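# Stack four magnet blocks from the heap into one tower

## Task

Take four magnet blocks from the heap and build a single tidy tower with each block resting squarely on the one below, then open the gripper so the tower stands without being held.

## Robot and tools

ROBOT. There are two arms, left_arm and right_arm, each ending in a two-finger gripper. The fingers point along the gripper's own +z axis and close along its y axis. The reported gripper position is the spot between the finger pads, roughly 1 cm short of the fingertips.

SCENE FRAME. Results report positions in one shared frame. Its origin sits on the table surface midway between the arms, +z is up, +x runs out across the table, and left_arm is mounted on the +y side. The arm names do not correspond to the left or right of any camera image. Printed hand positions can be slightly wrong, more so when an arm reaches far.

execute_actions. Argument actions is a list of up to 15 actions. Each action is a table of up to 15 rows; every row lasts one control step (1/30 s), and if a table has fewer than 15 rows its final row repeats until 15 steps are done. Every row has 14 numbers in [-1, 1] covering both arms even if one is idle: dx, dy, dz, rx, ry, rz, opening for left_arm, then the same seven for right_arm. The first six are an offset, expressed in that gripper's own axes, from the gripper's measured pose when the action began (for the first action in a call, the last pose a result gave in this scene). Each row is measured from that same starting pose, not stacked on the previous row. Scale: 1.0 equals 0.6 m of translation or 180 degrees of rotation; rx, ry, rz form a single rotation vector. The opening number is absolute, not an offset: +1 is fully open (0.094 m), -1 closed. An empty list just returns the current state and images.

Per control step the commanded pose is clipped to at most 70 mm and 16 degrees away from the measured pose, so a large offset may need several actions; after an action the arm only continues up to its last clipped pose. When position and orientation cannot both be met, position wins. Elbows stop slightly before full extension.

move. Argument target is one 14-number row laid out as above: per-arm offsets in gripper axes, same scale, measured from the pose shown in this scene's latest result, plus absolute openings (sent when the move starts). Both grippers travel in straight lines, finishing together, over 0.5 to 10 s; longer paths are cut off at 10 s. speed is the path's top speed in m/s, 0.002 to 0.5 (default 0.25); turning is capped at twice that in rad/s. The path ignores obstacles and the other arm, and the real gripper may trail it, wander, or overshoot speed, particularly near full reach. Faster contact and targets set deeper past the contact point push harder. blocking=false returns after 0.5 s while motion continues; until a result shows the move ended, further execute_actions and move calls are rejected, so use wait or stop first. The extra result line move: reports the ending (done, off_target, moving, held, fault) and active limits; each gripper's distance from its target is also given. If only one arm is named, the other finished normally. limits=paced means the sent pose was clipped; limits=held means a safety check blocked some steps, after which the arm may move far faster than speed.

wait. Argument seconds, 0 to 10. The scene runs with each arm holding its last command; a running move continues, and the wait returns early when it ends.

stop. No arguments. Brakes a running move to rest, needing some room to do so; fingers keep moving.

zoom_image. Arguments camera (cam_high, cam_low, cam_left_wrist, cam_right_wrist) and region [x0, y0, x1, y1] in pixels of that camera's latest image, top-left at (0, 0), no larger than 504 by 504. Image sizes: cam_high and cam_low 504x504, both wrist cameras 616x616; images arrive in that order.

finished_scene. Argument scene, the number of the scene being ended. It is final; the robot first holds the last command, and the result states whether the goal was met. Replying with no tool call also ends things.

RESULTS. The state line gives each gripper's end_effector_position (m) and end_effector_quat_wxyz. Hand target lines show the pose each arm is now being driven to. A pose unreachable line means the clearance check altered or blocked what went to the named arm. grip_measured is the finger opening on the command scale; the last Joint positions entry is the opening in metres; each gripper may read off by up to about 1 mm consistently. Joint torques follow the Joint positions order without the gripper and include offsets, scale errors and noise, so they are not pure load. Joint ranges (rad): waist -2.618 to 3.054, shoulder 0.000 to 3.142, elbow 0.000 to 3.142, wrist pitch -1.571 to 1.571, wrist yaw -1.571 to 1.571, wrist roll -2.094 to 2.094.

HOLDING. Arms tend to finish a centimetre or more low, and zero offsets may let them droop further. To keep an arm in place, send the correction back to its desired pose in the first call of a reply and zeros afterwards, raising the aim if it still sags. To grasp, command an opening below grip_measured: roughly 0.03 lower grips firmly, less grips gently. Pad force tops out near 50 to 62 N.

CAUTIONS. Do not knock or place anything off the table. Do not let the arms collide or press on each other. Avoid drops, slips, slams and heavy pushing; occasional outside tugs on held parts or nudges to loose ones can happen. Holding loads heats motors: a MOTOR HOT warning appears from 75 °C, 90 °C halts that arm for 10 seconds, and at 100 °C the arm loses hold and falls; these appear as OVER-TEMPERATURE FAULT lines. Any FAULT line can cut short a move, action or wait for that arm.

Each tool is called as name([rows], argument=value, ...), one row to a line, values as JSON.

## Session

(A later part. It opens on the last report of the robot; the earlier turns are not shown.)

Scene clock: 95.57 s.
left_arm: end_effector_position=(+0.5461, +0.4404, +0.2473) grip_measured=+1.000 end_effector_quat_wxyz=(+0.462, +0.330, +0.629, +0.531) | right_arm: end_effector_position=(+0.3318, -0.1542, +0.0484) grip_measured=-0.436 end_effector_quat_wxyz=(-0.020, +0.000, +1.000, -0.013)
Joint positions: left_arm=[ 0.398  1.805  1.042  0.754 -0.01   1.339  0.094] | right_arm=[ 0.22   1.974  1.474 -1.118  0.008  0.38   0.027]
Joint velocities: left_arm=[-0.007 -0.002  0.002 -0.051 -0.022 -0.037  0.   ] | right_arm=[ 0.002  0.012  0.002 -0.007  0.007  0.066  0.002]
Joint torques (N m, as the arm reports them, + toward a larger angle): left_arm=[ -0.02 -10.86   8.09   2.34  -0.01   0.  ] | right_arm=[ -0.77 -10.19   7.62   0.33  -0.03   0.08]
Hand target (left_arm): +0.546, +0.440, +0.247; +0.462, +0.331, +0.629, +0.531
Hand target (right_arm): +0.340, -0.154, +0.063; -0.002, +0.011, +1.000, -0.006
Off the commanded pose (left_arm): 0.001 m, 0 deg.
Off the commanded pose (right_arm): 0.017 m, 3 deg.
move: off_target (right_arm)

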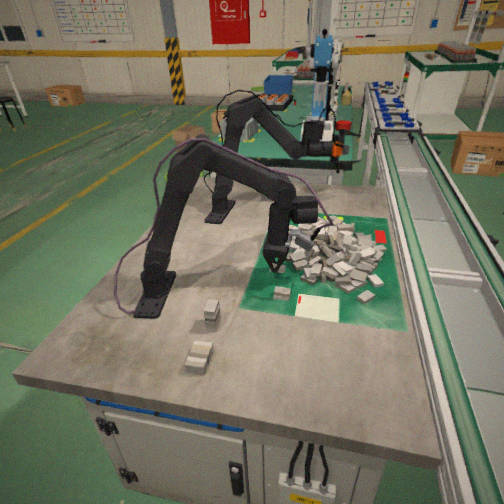

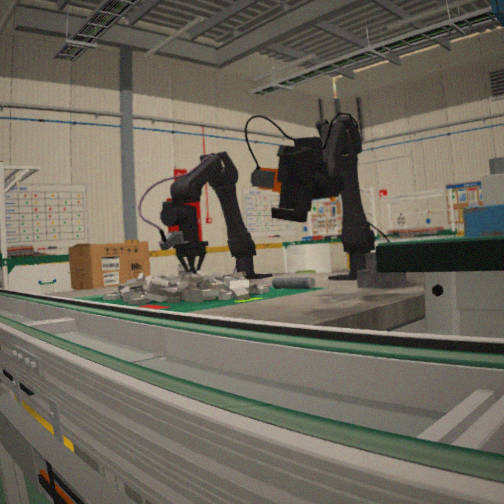

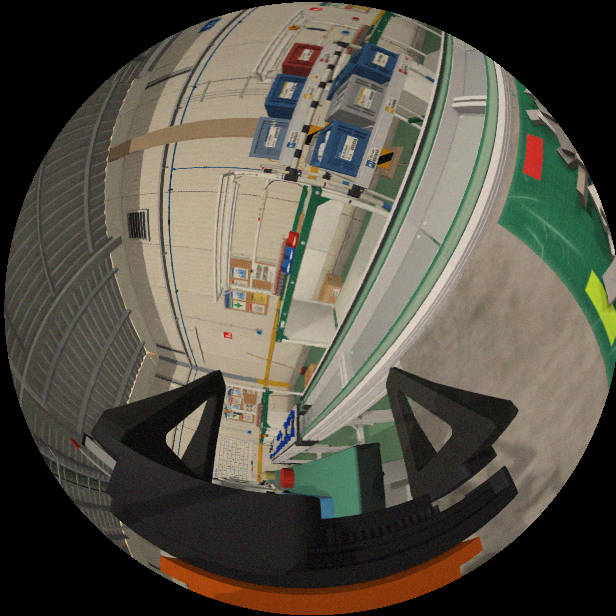

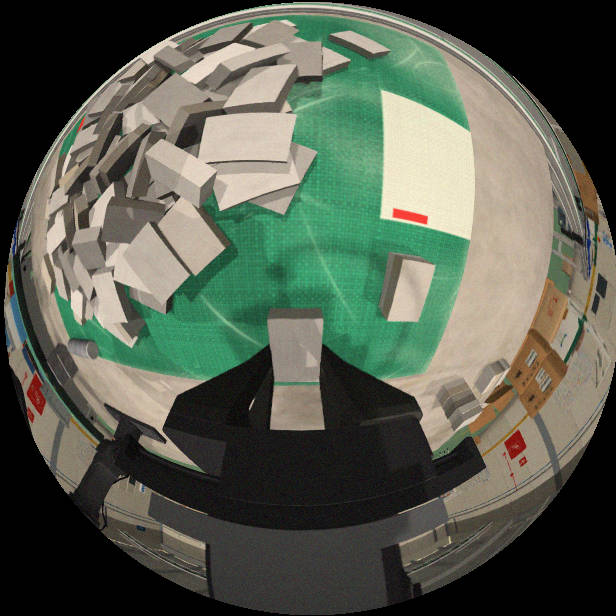

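move(target=[0,0,0,0,0,0,1, -0.04,-0.132,0.005,-0.008,-0.013,0.0,-0.465], speed=0.15)

zoom_image(camera="cam_right_wrist", region=[200, 230, 400, 430])

Scene clock: 98.53 s.
left_arm: end_effector_position=(+0.5461, +0.4404, +0.2480) grip_measured=+1.000 end_effector_quat_wxyz=(+0.463, +0.330, +0.628, +0.532) | right_arm: end_effector_position=(+0.3575, -0.2347, +0.0406) grip_measured=-0.436 end_effector_quat_wxyz=(-0.010, +0.007, +1.000, -0.005)
Joint positions: left_arm=[ 0.398  1.805  1.042  0.757 -0.01   1.339  0.094] | right_arm=[-0.017  1.974  1.443 -1.061  0.008  0.157  0.027]
Joint velocities: left_arm=[ 0.002 -0.007 -0.002  0.022  0.007 -0.007  0.   ] | right_arm=[ 0.002 -0.002 -0.007 -0.007 -0.066 -0.007  0.   ]
Joint torques (N m, as the arm reports them, + toward a larger angle): left_arm=[ -0.02 -10.87   8.09   2.34  -0.01  -0.01] | right_arm=[  0.08 -11.03   3.97   0.63  -0.09  -0.06]
Hand target (left_arm): +0.546, +0.440, +0.247; +0.462, +0.330, +0.629, +0.531
Hand target (right_arm): +0.356, -0.234, +0.046; -0.001, +0.001, +1.000, -0.001
Off the commanded pose (left_arm): 0.001 m, 0 deg.
Off the commanded pose (right_arm): 0.006 m, 2 deg.
move: done

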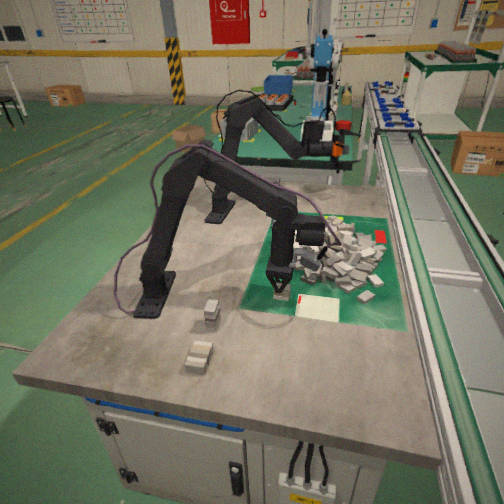

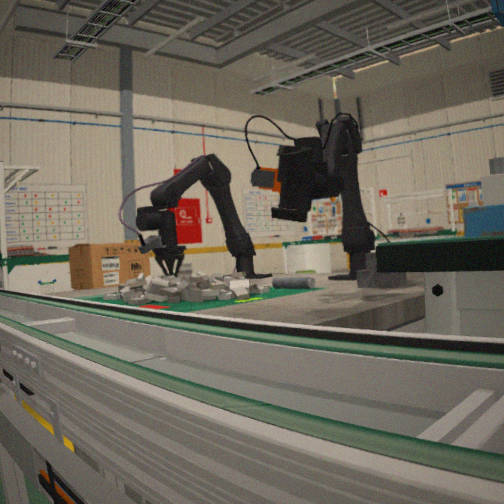

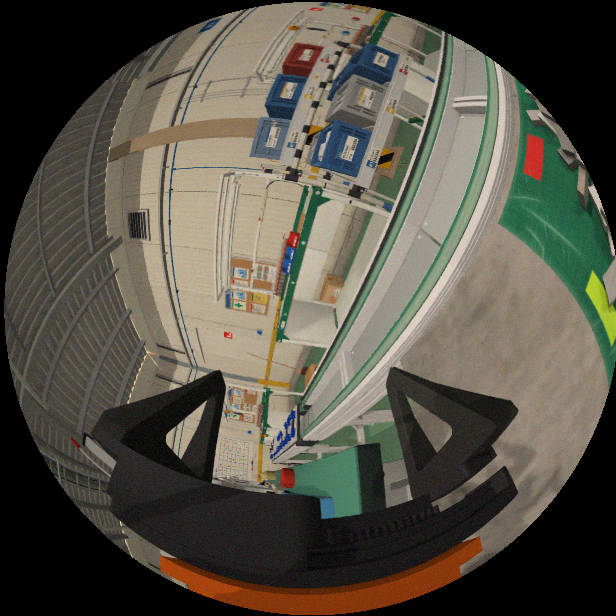

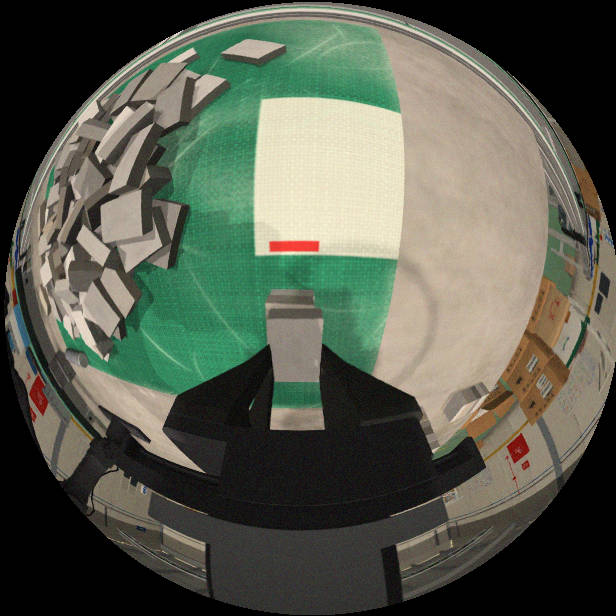

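Region (200, 230, 400, 430) of cam_right_wrist's 616x616 image, scaled by 2.520, with more detail than that image has.

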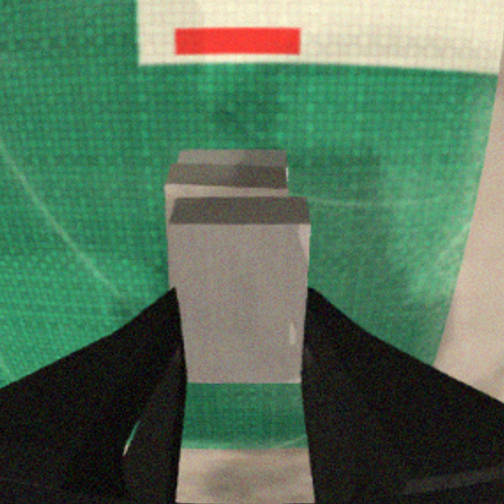

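move(target=[0,0,0,0,0,0,1, 0.004,0.0095,0.028,0,0,0.012,-0.465], speed=0.02)

zoom_image(camera="cam_right_wrist", region=[200, 230, 400, 430])

zoom_image(camera="cam_high", region=[250, 270, 310, 315])

Scene clock: 102.73 s.
left_arm: end_effector_position=(+0.5461, +0.4404, +0.2485) grip_measured=+1.000 end_effector_quat_wxyz=(+0.463, +0.330, +0.627, +0.532) | right_arm: end_effector_position=(+0.3591, -0.2329, +0.0347) grip_measured=-0.436 end_effector_quat_wxyz=(-0.003, +0.026, +1.000, -0.004)
Joint positions: left_arm=[ 0.398  1.805  1.042  0.759 -0.01   1.339  0.094] | right_arm=[-0.013  1.974  1.419 -1.022  0.008  0.198  0.027]
Joint velocities: left_arm=[-0.002 -0.007 -0.012  0.066  0.051  0.007  0.   ] | right_arm=[-0.002 -0.007 -0.017 -0.037  0.022  0.007  0.   ]
Joint torques (N m, as the arm reports them, + toward a larger angle): left_arm=[ -0.01 -10.86   8.09   2.33  -0.01   0.  ] | right_arm=[ 1.04 -7.96  3.64  0.84 -0.05  0.12]
Hand target (left_arm): +0.546, +0.440, +0.248; +0.463, +0.330, +0.628, +0.532
Hand target (right_arm): +0.354, -0.229, +0.024; -0.010, +0.026, +1.000, -0.006
Off the commanded pose (left_arm): 0.001 m, 0 deg.
Off the commanded pose (right_arm): 0.012 m, 1 deg.
move: off_target (right_arm)

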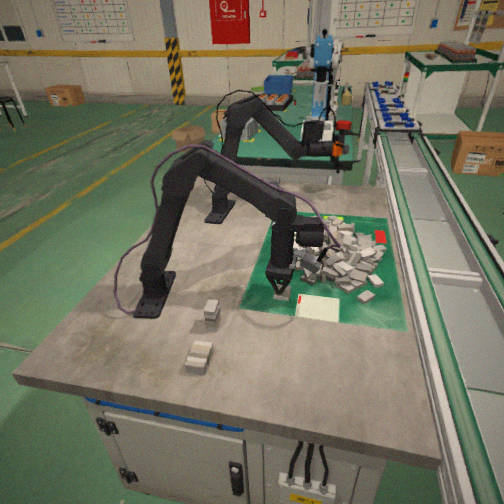

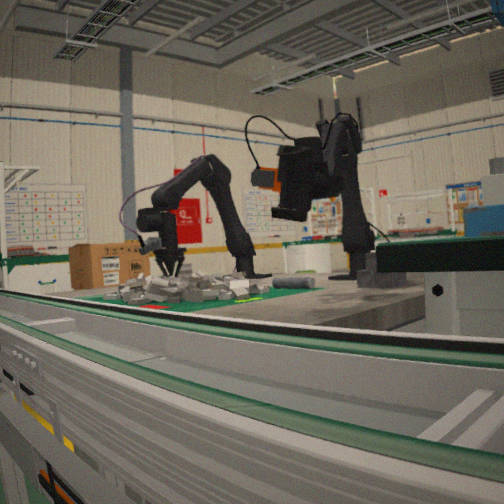

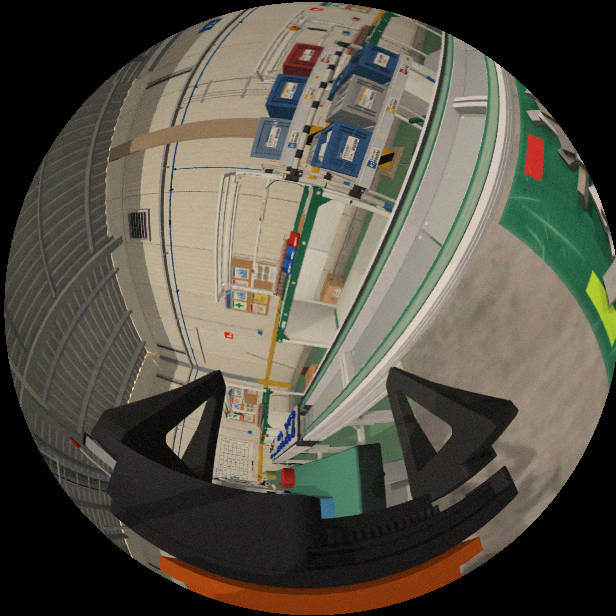

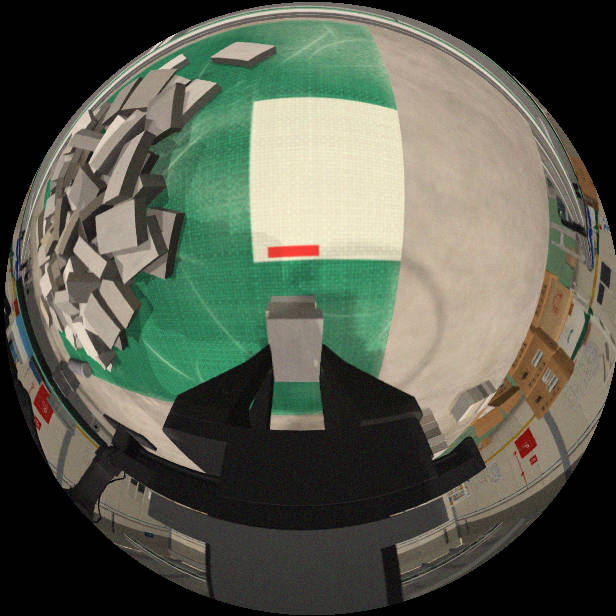

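Region (200, 230, 400, 430) of cam_right_wrist's 616x616 image, scaled by 2.520, with more detail than that image has.

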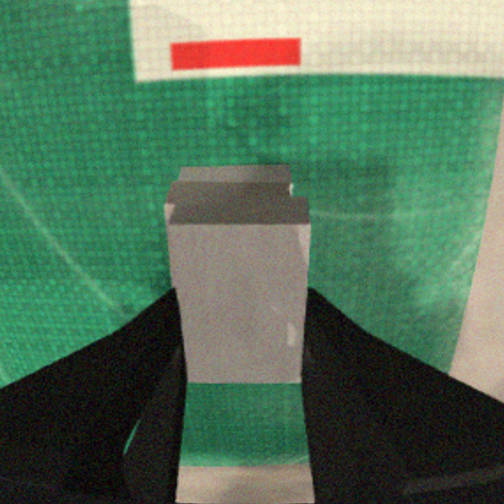

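Region (250, 270, 310, 315) of cam_high's 504x504 image, scaled by 8.400, with more detail than that image has; it fills the top 378 rows of this view, and the rest is white.

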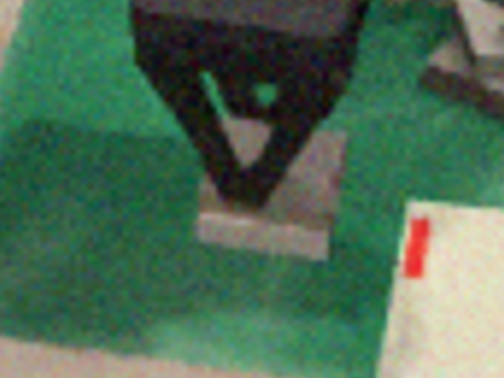

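move(target=[0,0,0,0,0,0,1, 0.003,0.010,-0.006,0,0,-0.014,-0.465], speed=0.01)

zoom_image(camera="cam_right_wrist", region=[200, 230, 400, 430])

Scene clock: 106.00 s.
left_arm: end_effector_position=(+0.5461, +0.4404, +0.2491) grip_measured=+1.000 end_effector_quat_wxyz=(+0.464, +0.329, +0.626, +0.533) | right_arm: end_effector_position=(+0.3589, -0.2322, +0.0347) grip_measured=-0.436 end_effector_quat_wxyz=(-0.003, +0.017, +1.000, -0.005)
Joint positions: left_arm=[ 0.398  1.805  1.042  0.762 -0.01   1.339  0.094] | right_arm=[-0.01   1.974  1.419 -1.022  0.01   0.184  0.027]
Joint velocities: left_arm=[-0.002 -0.012  0.007  0.051  0.051 -0.051  0.   ] | right_arm=[ 0.032 -0.012 -0.017 -0.007 -0.051 -0.037 -0.   ]
Joint torques (N m, as the arm reports them, + toward a larger angle): left_arm=[ -0.02 -10.86   8.08   2.34  -0.01  -0.01] | right_arm=[ 1.28 -9.2   5.82  0.43 -0.04 -0.08]
Hand target (left_arm): +0.546, +0.440, +0.249; +0.463, +0.330, +0.627, +0.532
Hand target (right_arm): +0.358, -0.227, +0.038; -0.003, +0.004, +1.000, -0.004
Off the commanded pose (left_arm): 0.001 m, 0 deg.
Off the commanded pose (right_arm): 0.007 m, 2 deg.
move: done

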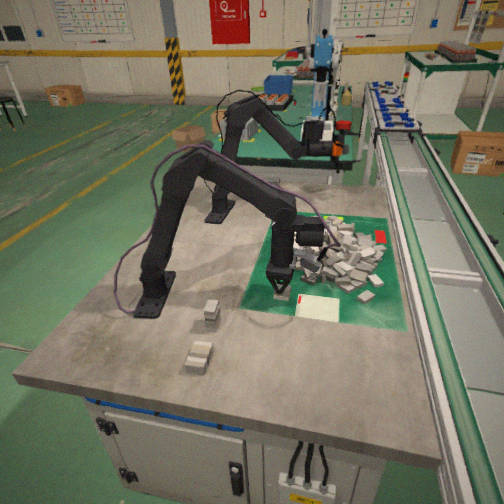

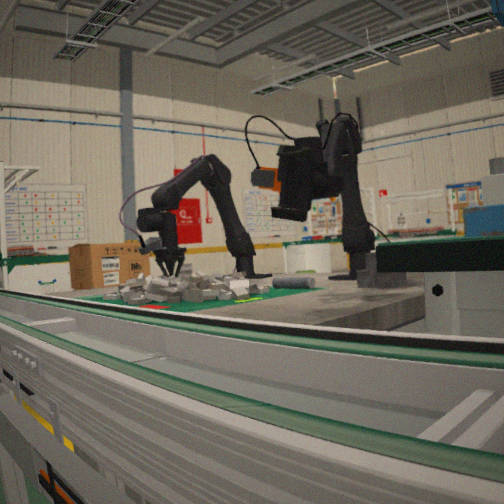

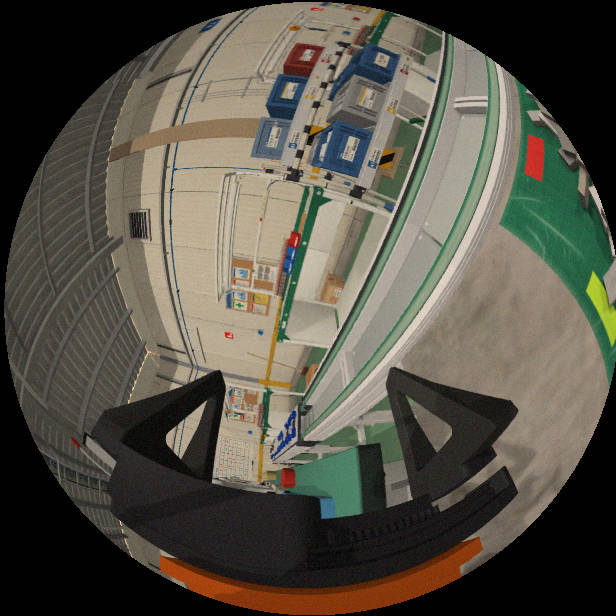

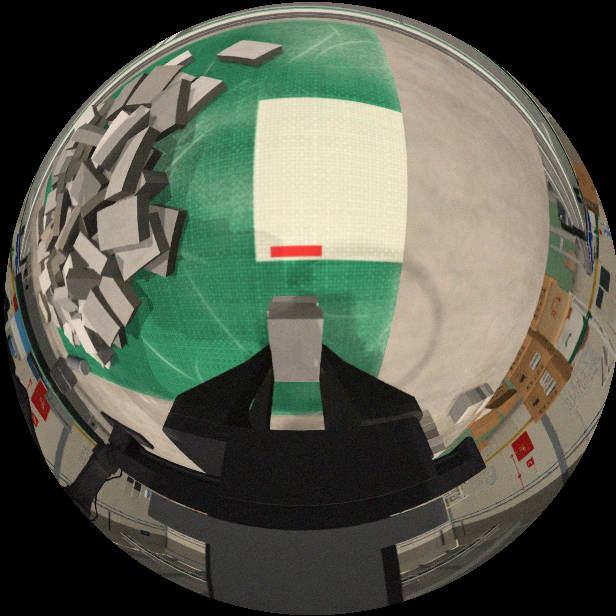

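Region (200, 230, 400, 430) of cam_right_wrist's 616x616 image, scaled by 2.520, with more detail than that image has.

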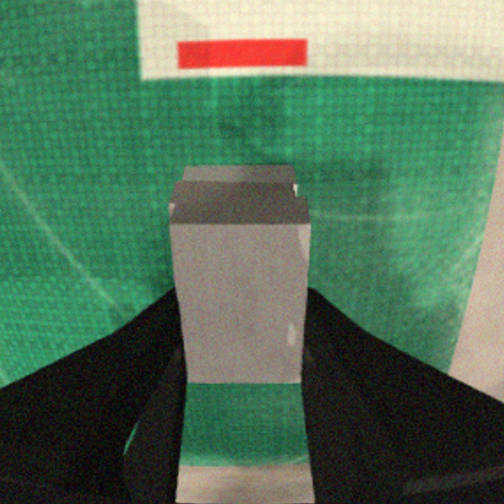

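execute_actions(actions=[])

Scene clock: 109.23 s.
left_arm: end_effector_position=(+0.5461, +0.4404, +0.2491) grip_measured=+1.000 end_effector_quat_wxyz=(+0.464, +0.329, +0.626, +0.533) | right_arm: end_effector_position=(+0.3589, -0.2321, +0.0347) grip_measured=-0.436 end_effector_quat_wxyz=(-0.003, +0.017, +1.000, -0.005)
Joint positions: left_arm=[ 0.398  1.805  1.042  0.762 -0.01   1.339  0.094] | right_arm=[-0.009  1.974  1.419 -1.022  0.01   0.184  0.027]
Joint velocities: left_arm=[ 0.007 -0.007 -0.022 -0.022 -0.022 -0.022  0.   ] | right_arm=[ 0.012 -0.012  0.012 -0.051  0.007  0.022 -0.001]
Joint torques (N m, as the arm reports them, + toward a larger angle): left_arm=[ -0.02 -10.86   8.09   2.33  -0.01   0.  ] | right_arm=[ 1.26 -9.22  5.76  0.44 -0.05 -0.1 ]
Hand target (left_arm): +0.546, +0.440, +0.249; +0.463, +0.330, +0.627, +0.532
Hand target (right_arm): +0.358, -0.227, +0.038; -0.003, +0.004, +1.000, -0.004
Off the commanded pose (left_arm): 0.001 m, 0 deg.
Off the commanded pose (right_arm): 0.007 m, 1 deg.

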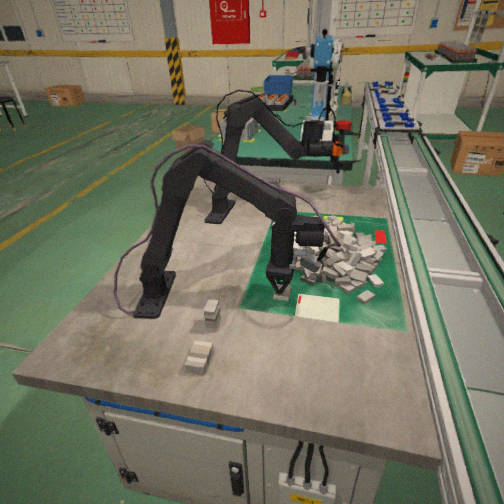

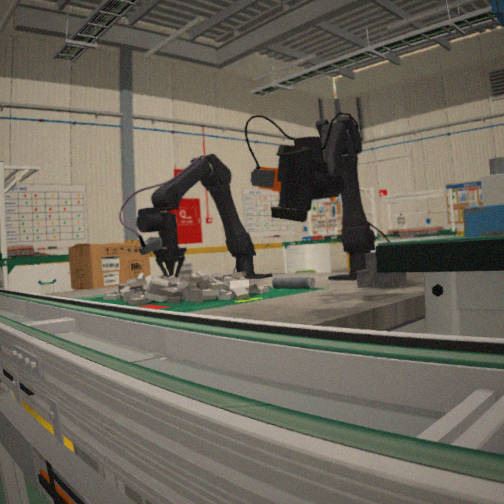

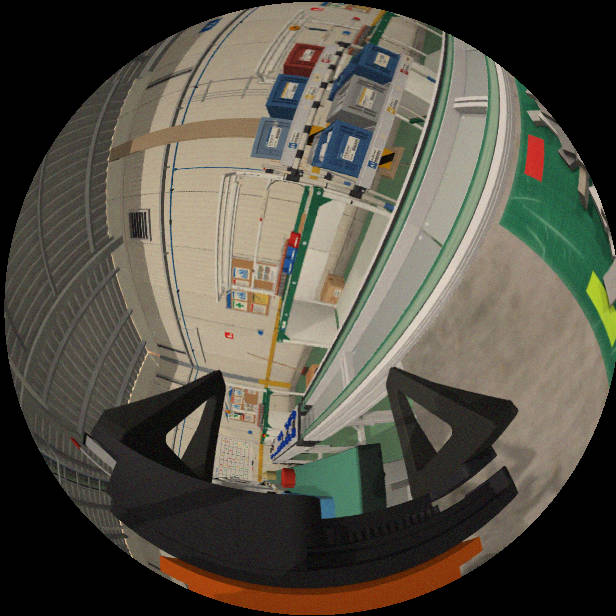

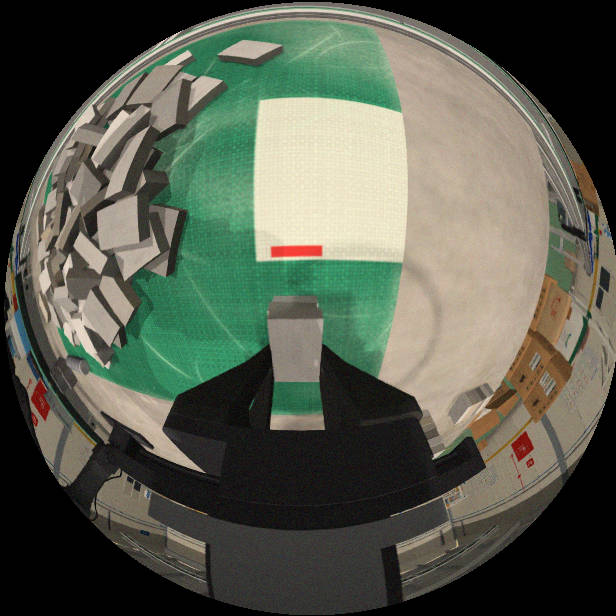

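execute_actions([
  [[0,0,0,0,0,0,1,0,0,0,0,0,0,-0.1]],
])

move(target=[0,0,0,0,0,0,1,0,0,-0.09,0,0,0,-0.1], speed=0.1)

move(target=[0,0,0,0,0,0,1,-0.03,0.17,-0.06,0,-0.01,0,-0.1], speed=0.15)

Scene clock: 112.20 s.
left_arm: end_effector_position=(+0.5461, +0.4404, +0.2497) grip_measured=+1.000 end_effector_quat_wxyz=(+0.464, +0.329, +0.626, +0.534) | right_arm: end_effector_position=(+0.3589, -0.2321, +0.0347) grip_measured=-0.103 end_effector_quat_wxyz=(-0.003, +0.017, +1.000, -0.005)
Joint positions: left_arm=[ 0.398  1.805  1.042  0.764 -0.01   1.339  0.094] | right_arm=[-0.009  1.974  1.419 -1.022  0.01   0.184  0.042]
Joint velocities: left_arm=[-0.007  0.002 -0.007  0.051  0.051 -0.007  0.   ] | right_arm=[ 0.007 -0.017  0.007  0.022 -0.022  0.066 -0.   ]
Joint torques (N m, as the arm reports them, + toward a larger angle): left_arm=[ -0.02 -10.86   8.08   2.34  -0.01   0.  ] | right_arm=[ 0.02 -8.66  5.36  0.56 -0.02  0.01]
Hand target (left_arm): +0.546, +0.440, +0.249; +0.464, +0.329, +0.626, +0.533
Hand target (right_arm): +0.359, -0.232, +0.035; -0.003, +0.017, +1.000, -0.005
Off the commanded pose (left_arm): 0.001 m, 0 deg.
Off the commanded pose (right_arm): 0.000 m, 0 deg.

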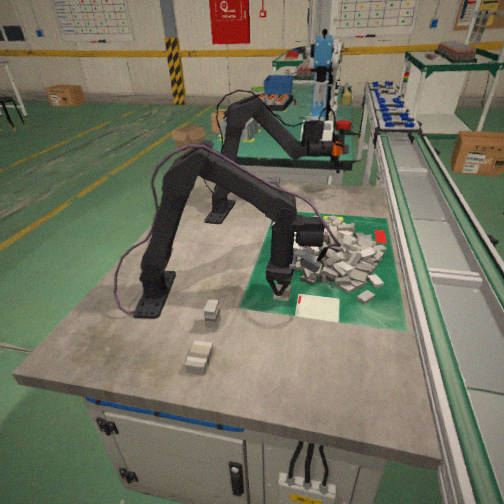

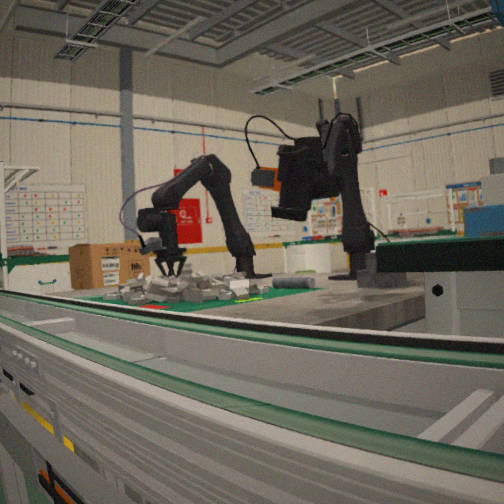

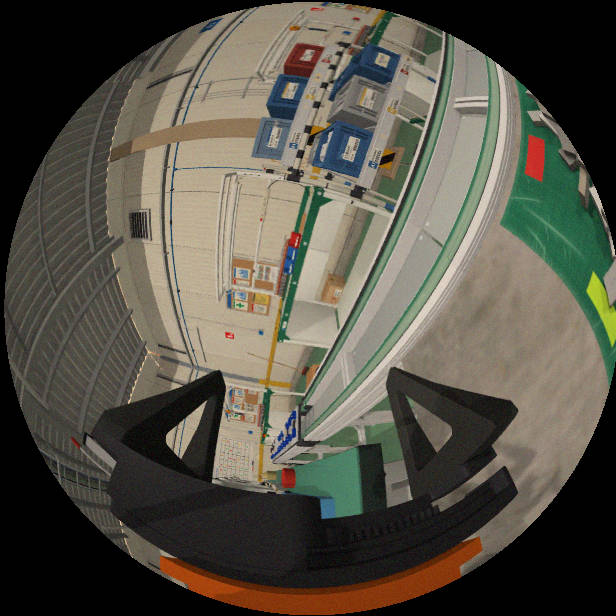

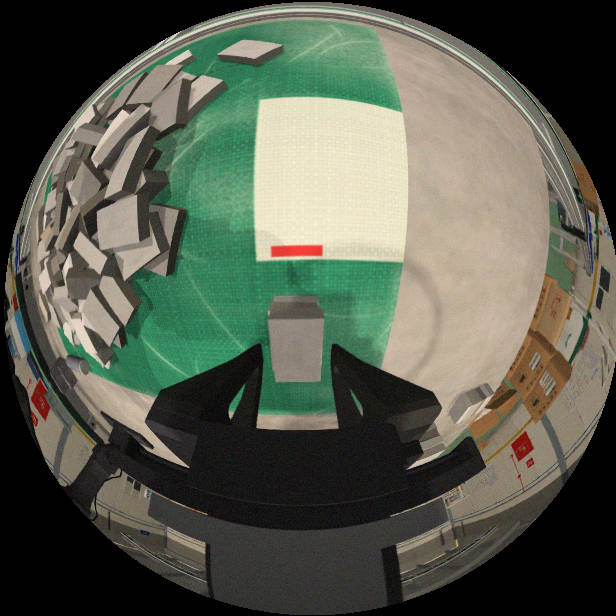

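Scene clock: 113.33 s.
left_arm: end_effector_position=(+0.5461, +0.4404, +0.2502) grip_measured=+1.000 end_effector_quat_wxyz=(+0.465, +0.328, +0.625, +0.534) | right_arm: end_effector_position=(+0.3553, -0.2327, +0.0780) grip_measured=-0.103 end_effector_quat_wxyz=(-0.015, +0.017, +1.000, -0.007)
Joint positions: left_arm=[ 0.398  1.805  1.042  0.766 -0.01   1.339  0.094] | right_arm=[-0.009  1.945  1.554 -1.211  0.01   0.184  0.042]
Joint velocities: left_arm=[ 0.007 -0.007 -0.002  0.081 -0.022  0.007  0.   ] | right_arm=[-0.012 -0.002 -0.007 -0.081  0.066 -0.037 -0.   ]
Joint torques (N m, as the arm reports them, + toward a larger angle): left_arm=[ -0.01 -10.87   8.09   2.33   0.     0.  ] | right_arm=[ 0.04 -9.51  7.28  0.42 -0.02  0.  ]
Hand target (left_arm): +0.546, +0.440, +0.250; +0.464, +0.329, +0.626, +0.534
Hand target (right_arm): +0.360, -0.232, +0.088; -0.003, +0.017, +1.000, -0.005
Off the commanded pose (left_arm): 0.001 m, 0 deg.
Off the commanded pose (right_arm): 0.011 m, 1 deg.
move: off_target (right_arm)

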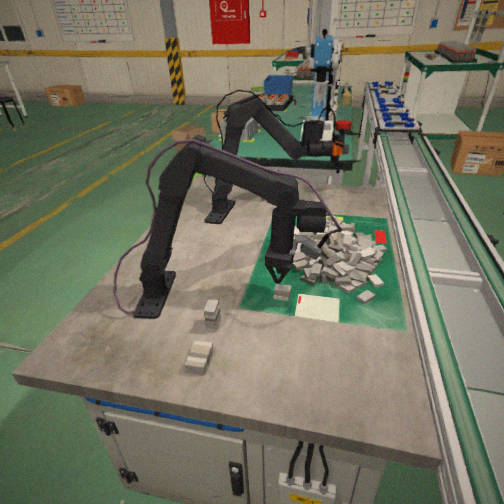

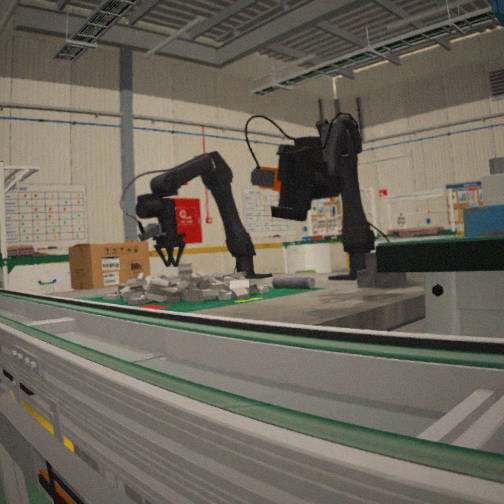

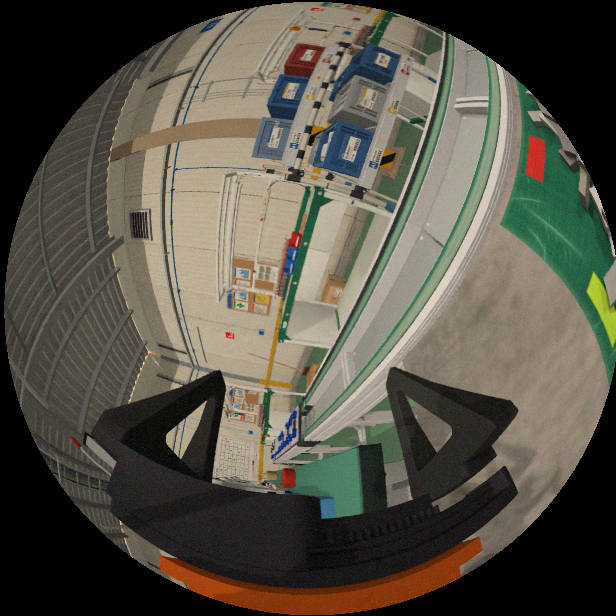

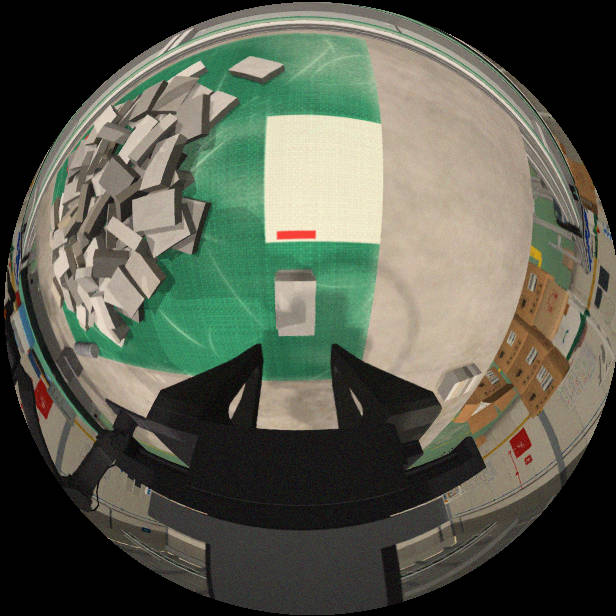

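Scene clock: 114.67 s.
left_arm: end_effector_position=(+0.5461, +0.4404, +0.2508) grip_measured=+1.000 end_effector_quat_wxyz=(+0.465, +0.328, +0.624, +0.535) | right_arm: end_effector_position=(+0.3746, -0.1310, +0.1111) grip_measured=-0.103 end_effector_quat_wxyz=(+0.001, +0.011, +1.000, -0.005)
Joint positions: left_arm=[ 0.398  1.805  1.042  0.768 -0.01   1.339  0.094] | right_arm=[ 0.235  2.096  1.906 -1.382  0.01   0.416  0.042]
Joint velocities: left_arm=[-0.007 -0.007 -0.002 -0.051 -0.022  0.022  0.   ] | right_arm=[ 0.007 -0.012 -0.012 -0.022  0.051  0.066 -0.001]
Joint torques (N m, as the arm reports them, + toward a larger angle): left_arm=[ -0.03 -10.85   8.09   2.34  -0.01   0.  ] | right_arm=[-0.01 -8.85  7.65  0.5  -0.03  0.09]
Hand target (left_arm): +0.546, +0.440, +0.250; +0.465, +0.328, +0.625, +0.534
Hand target (right_arm): +0.378, -0.131, +0.112; +0.002, +0.017, +1.000, -0.006
Off the commanded pose (left_arm): 0.001 m, 0 deg.
Off the commanded pose (right_arm): 0.003 m, 1 deg.
move: done

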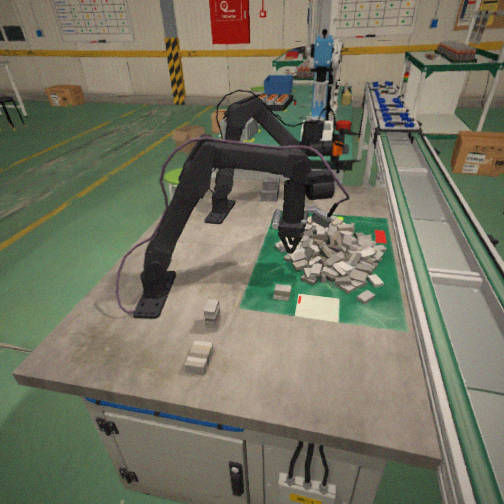

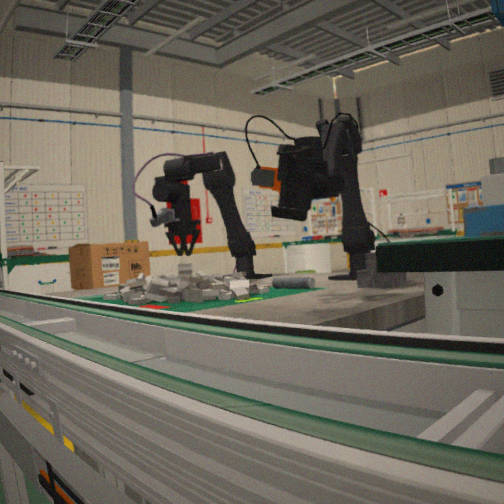

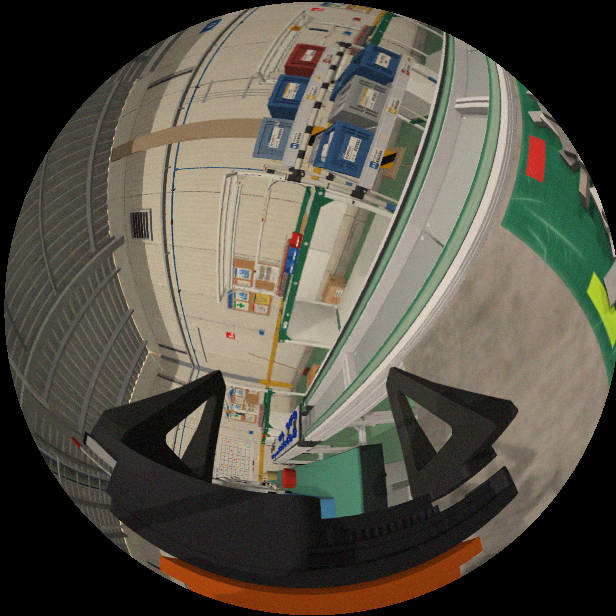

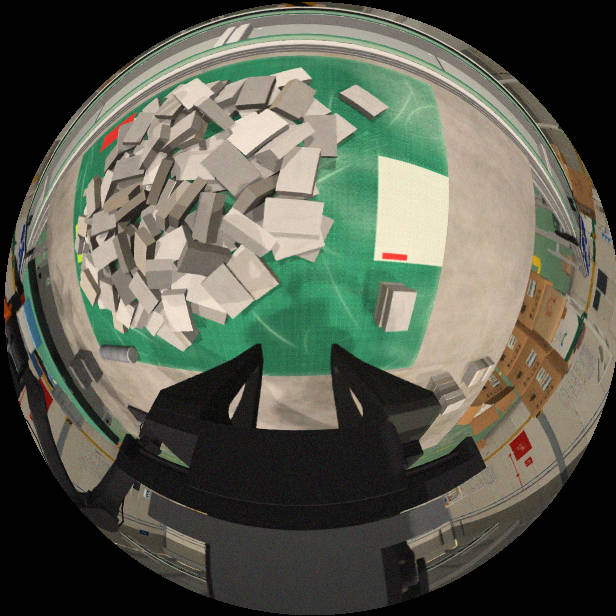

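zoom_image(camera="cam_right_wrist", region=[140, 60, 440, 360])

Region (140, 60, 440, 360) of cam_right_wrist's 616x616 image, scaled by 1.680, with more detail than that image has.

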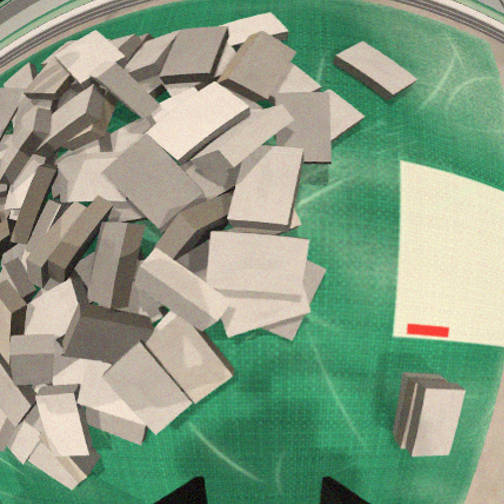

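move(target=[0,0,0,0,0,0,1,-0.21,-0.1,0.03,0,0,0,-0.1], speed=0.2)

zoom_image(camera="cam_right_wrist", region=[180, 120, 420, 360])

Scene clock: 117.83 s.
left_arm: end_effector_position=(+0.5461, +0.4404, +0.2514) grip_measured=+1.000 end_effector_quat_wxyz=(+0.466, +0.328, +0.624, +0.535) | right_arm: end_effector_position=(+0.4987, -0.1946, +0.0914) grip_measured=-0.103 end_effector_quat_wxyz=(+0.048, +0.018, +0.999, +0.005)
Joint positions: left_arm=[ 0.398  1.805  1.042  0.771 -0.01   1.339  0.094] | right_arm=[ 0.023  2.569  2.64  -1.546  0.01   0.218  0.042]
Joint velocities: left_arm=[ 0.007  0.007 -0.002  0.022 -0.066 -0.022  0.   ] | right_arm=[-0.007 -0.012  0.002  0.007  0.022  0.007 -0.002]
Joint torques (N m, as the arm reports them, + toward a larger angle): left_arm=[ -0.02 -10.86   8.09   2.34  -0.01   0.  ] | right_arm=[  0.11 -11.82   7.47   0.65  -0.01  -0.07]
Hand target (left_arm): +0.546, +0.440, +0.251; +0.465, +0.328, +0.624, +0.535
Hand target (right_arm): +0.499, -0.194, +0.093; +0.048, +0.011, +0.999, +0.004
Off the commanded pose (left_arm): 0.001 m, 0 deg.
Off the commanded pose (right_arm): 0.003 m, 5 deg.
joint sent to its limit (right arm) — the command would take joint 4 (wrist pitch) past its lower limit, so that joint was sent only as far as its limit.
move: off_target (right_arm)

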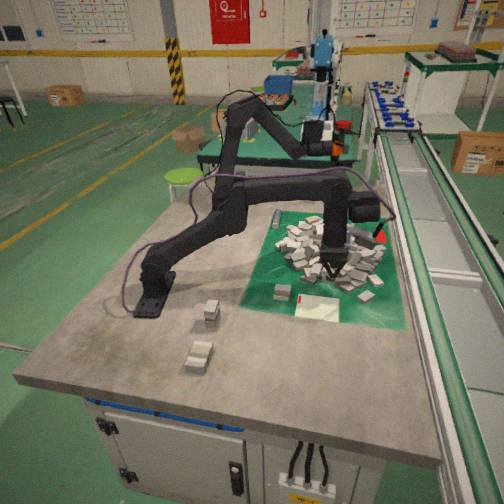

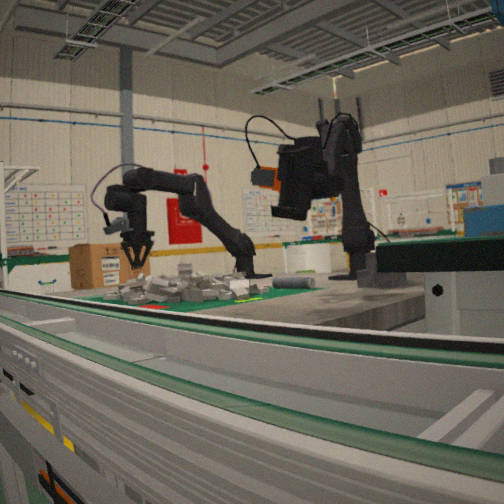

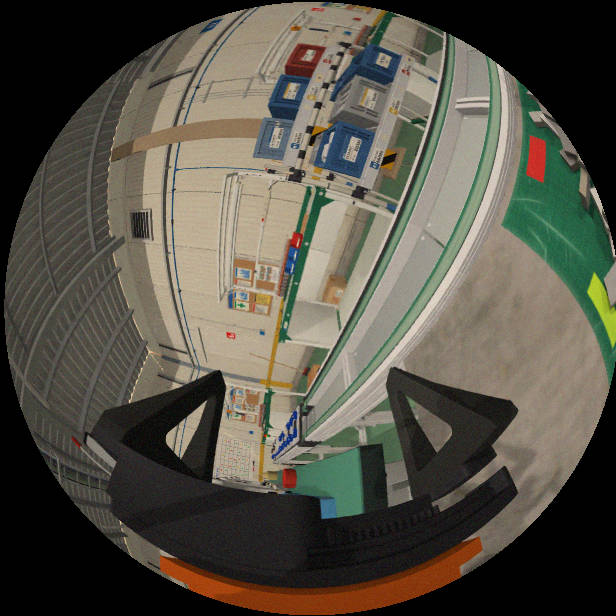

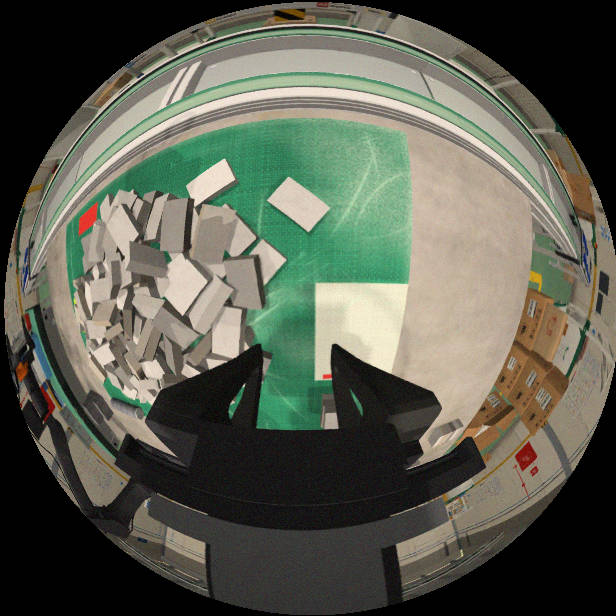

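Region (180, 120, 420, 360) of cam_right_wrist's 616x616 image, scaled by 2.100, with more detail than that image has.

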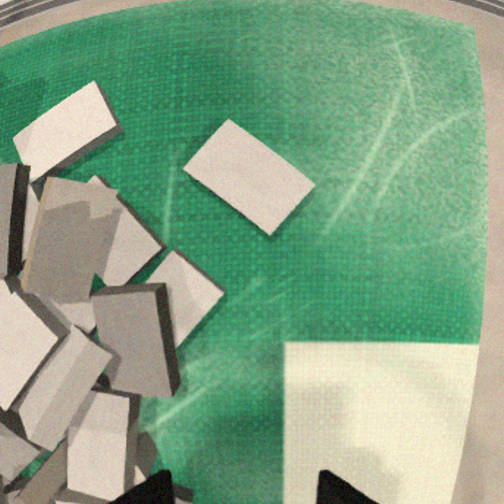

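move(target=[0,0,0,0,0,0,1,-0.153,0,0.095,-0.055,-0.076,-0.244,0.1], speed=0.12)

Scene clock: 135.70 s.
left_arm: end_effector_position=(+0.5461, +0.4404, +0.2519) grip_measured=+1.000 end_effector_quat_wxyz=(+0.467, +0.327, +0.623, +0.536) | right_arm: end_effector_position=(+0.5894, -0.1958, +0.0411) grip_measured=+0.098 end_effector_quat_wxyz=(+0.187, -0.349, +0.916, +0.054)
Joint positions: left_arm=[ 0.398  1.805  1.042  0.773 -0.01   1.339  0.094] | right_arm=[-0.071  2.807  2.834 -1.26  -0.204 -0.605  0.052]
Joint velocities: left_arm=[-0.007 -0.027  0.017 -0.007  0.007 -0.007  0.   ] | right_arm=[-0.007 -0.022 -0.007  0.037 -0.066 -0.007  0.   ]
Joint torques (N m, as the arm reports them, + toward a larger angle): left_arm=[ -0.02 -10.87   8.09   2.33  -0.01   0.  ] | right_arm=[ -0.67 -12.85   7.85   1.33  -0.31  -0.08]
Hand target (left_arm): +0.546, +0.440, +0.251; +0.466, +0.328, +0.624, +0.535
Hand target (right_arm): +0.594, -0.197, +0.043; +0.199, -0.353, +0.913, +0.058
Off the commanded pose (left_arm): 0.001 m, 0 deg.
Off the commanded pose (right_arm): 0.007 m, 3 deg.
elbow stopped short (right arm): the move would have taken joint 3 (elbow) straighter than the controller allows; a more bent joint 3 avoids this.
move: off_target (right_arm)

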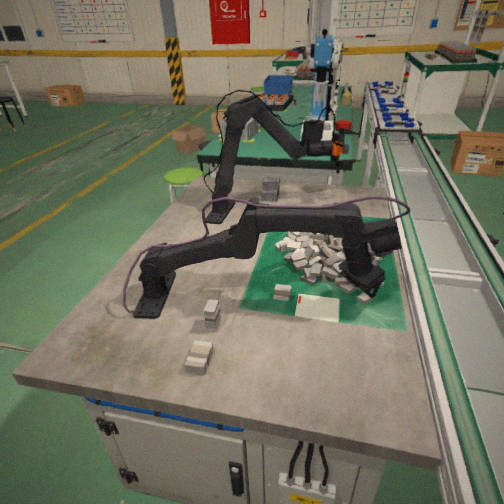

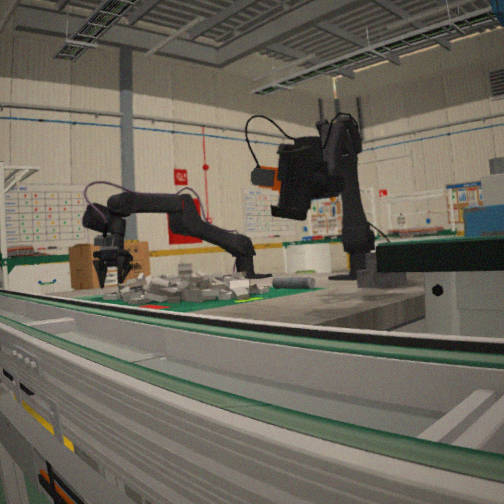

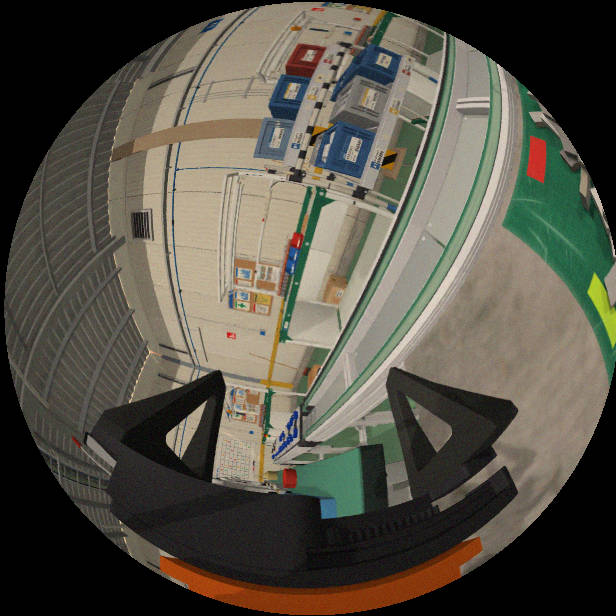

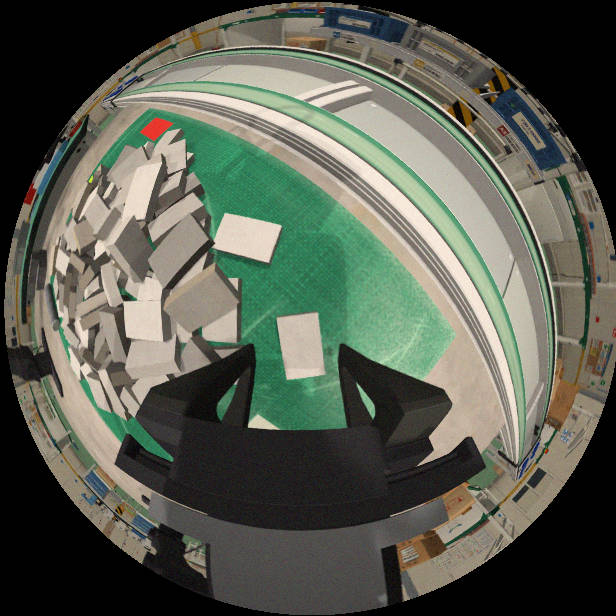

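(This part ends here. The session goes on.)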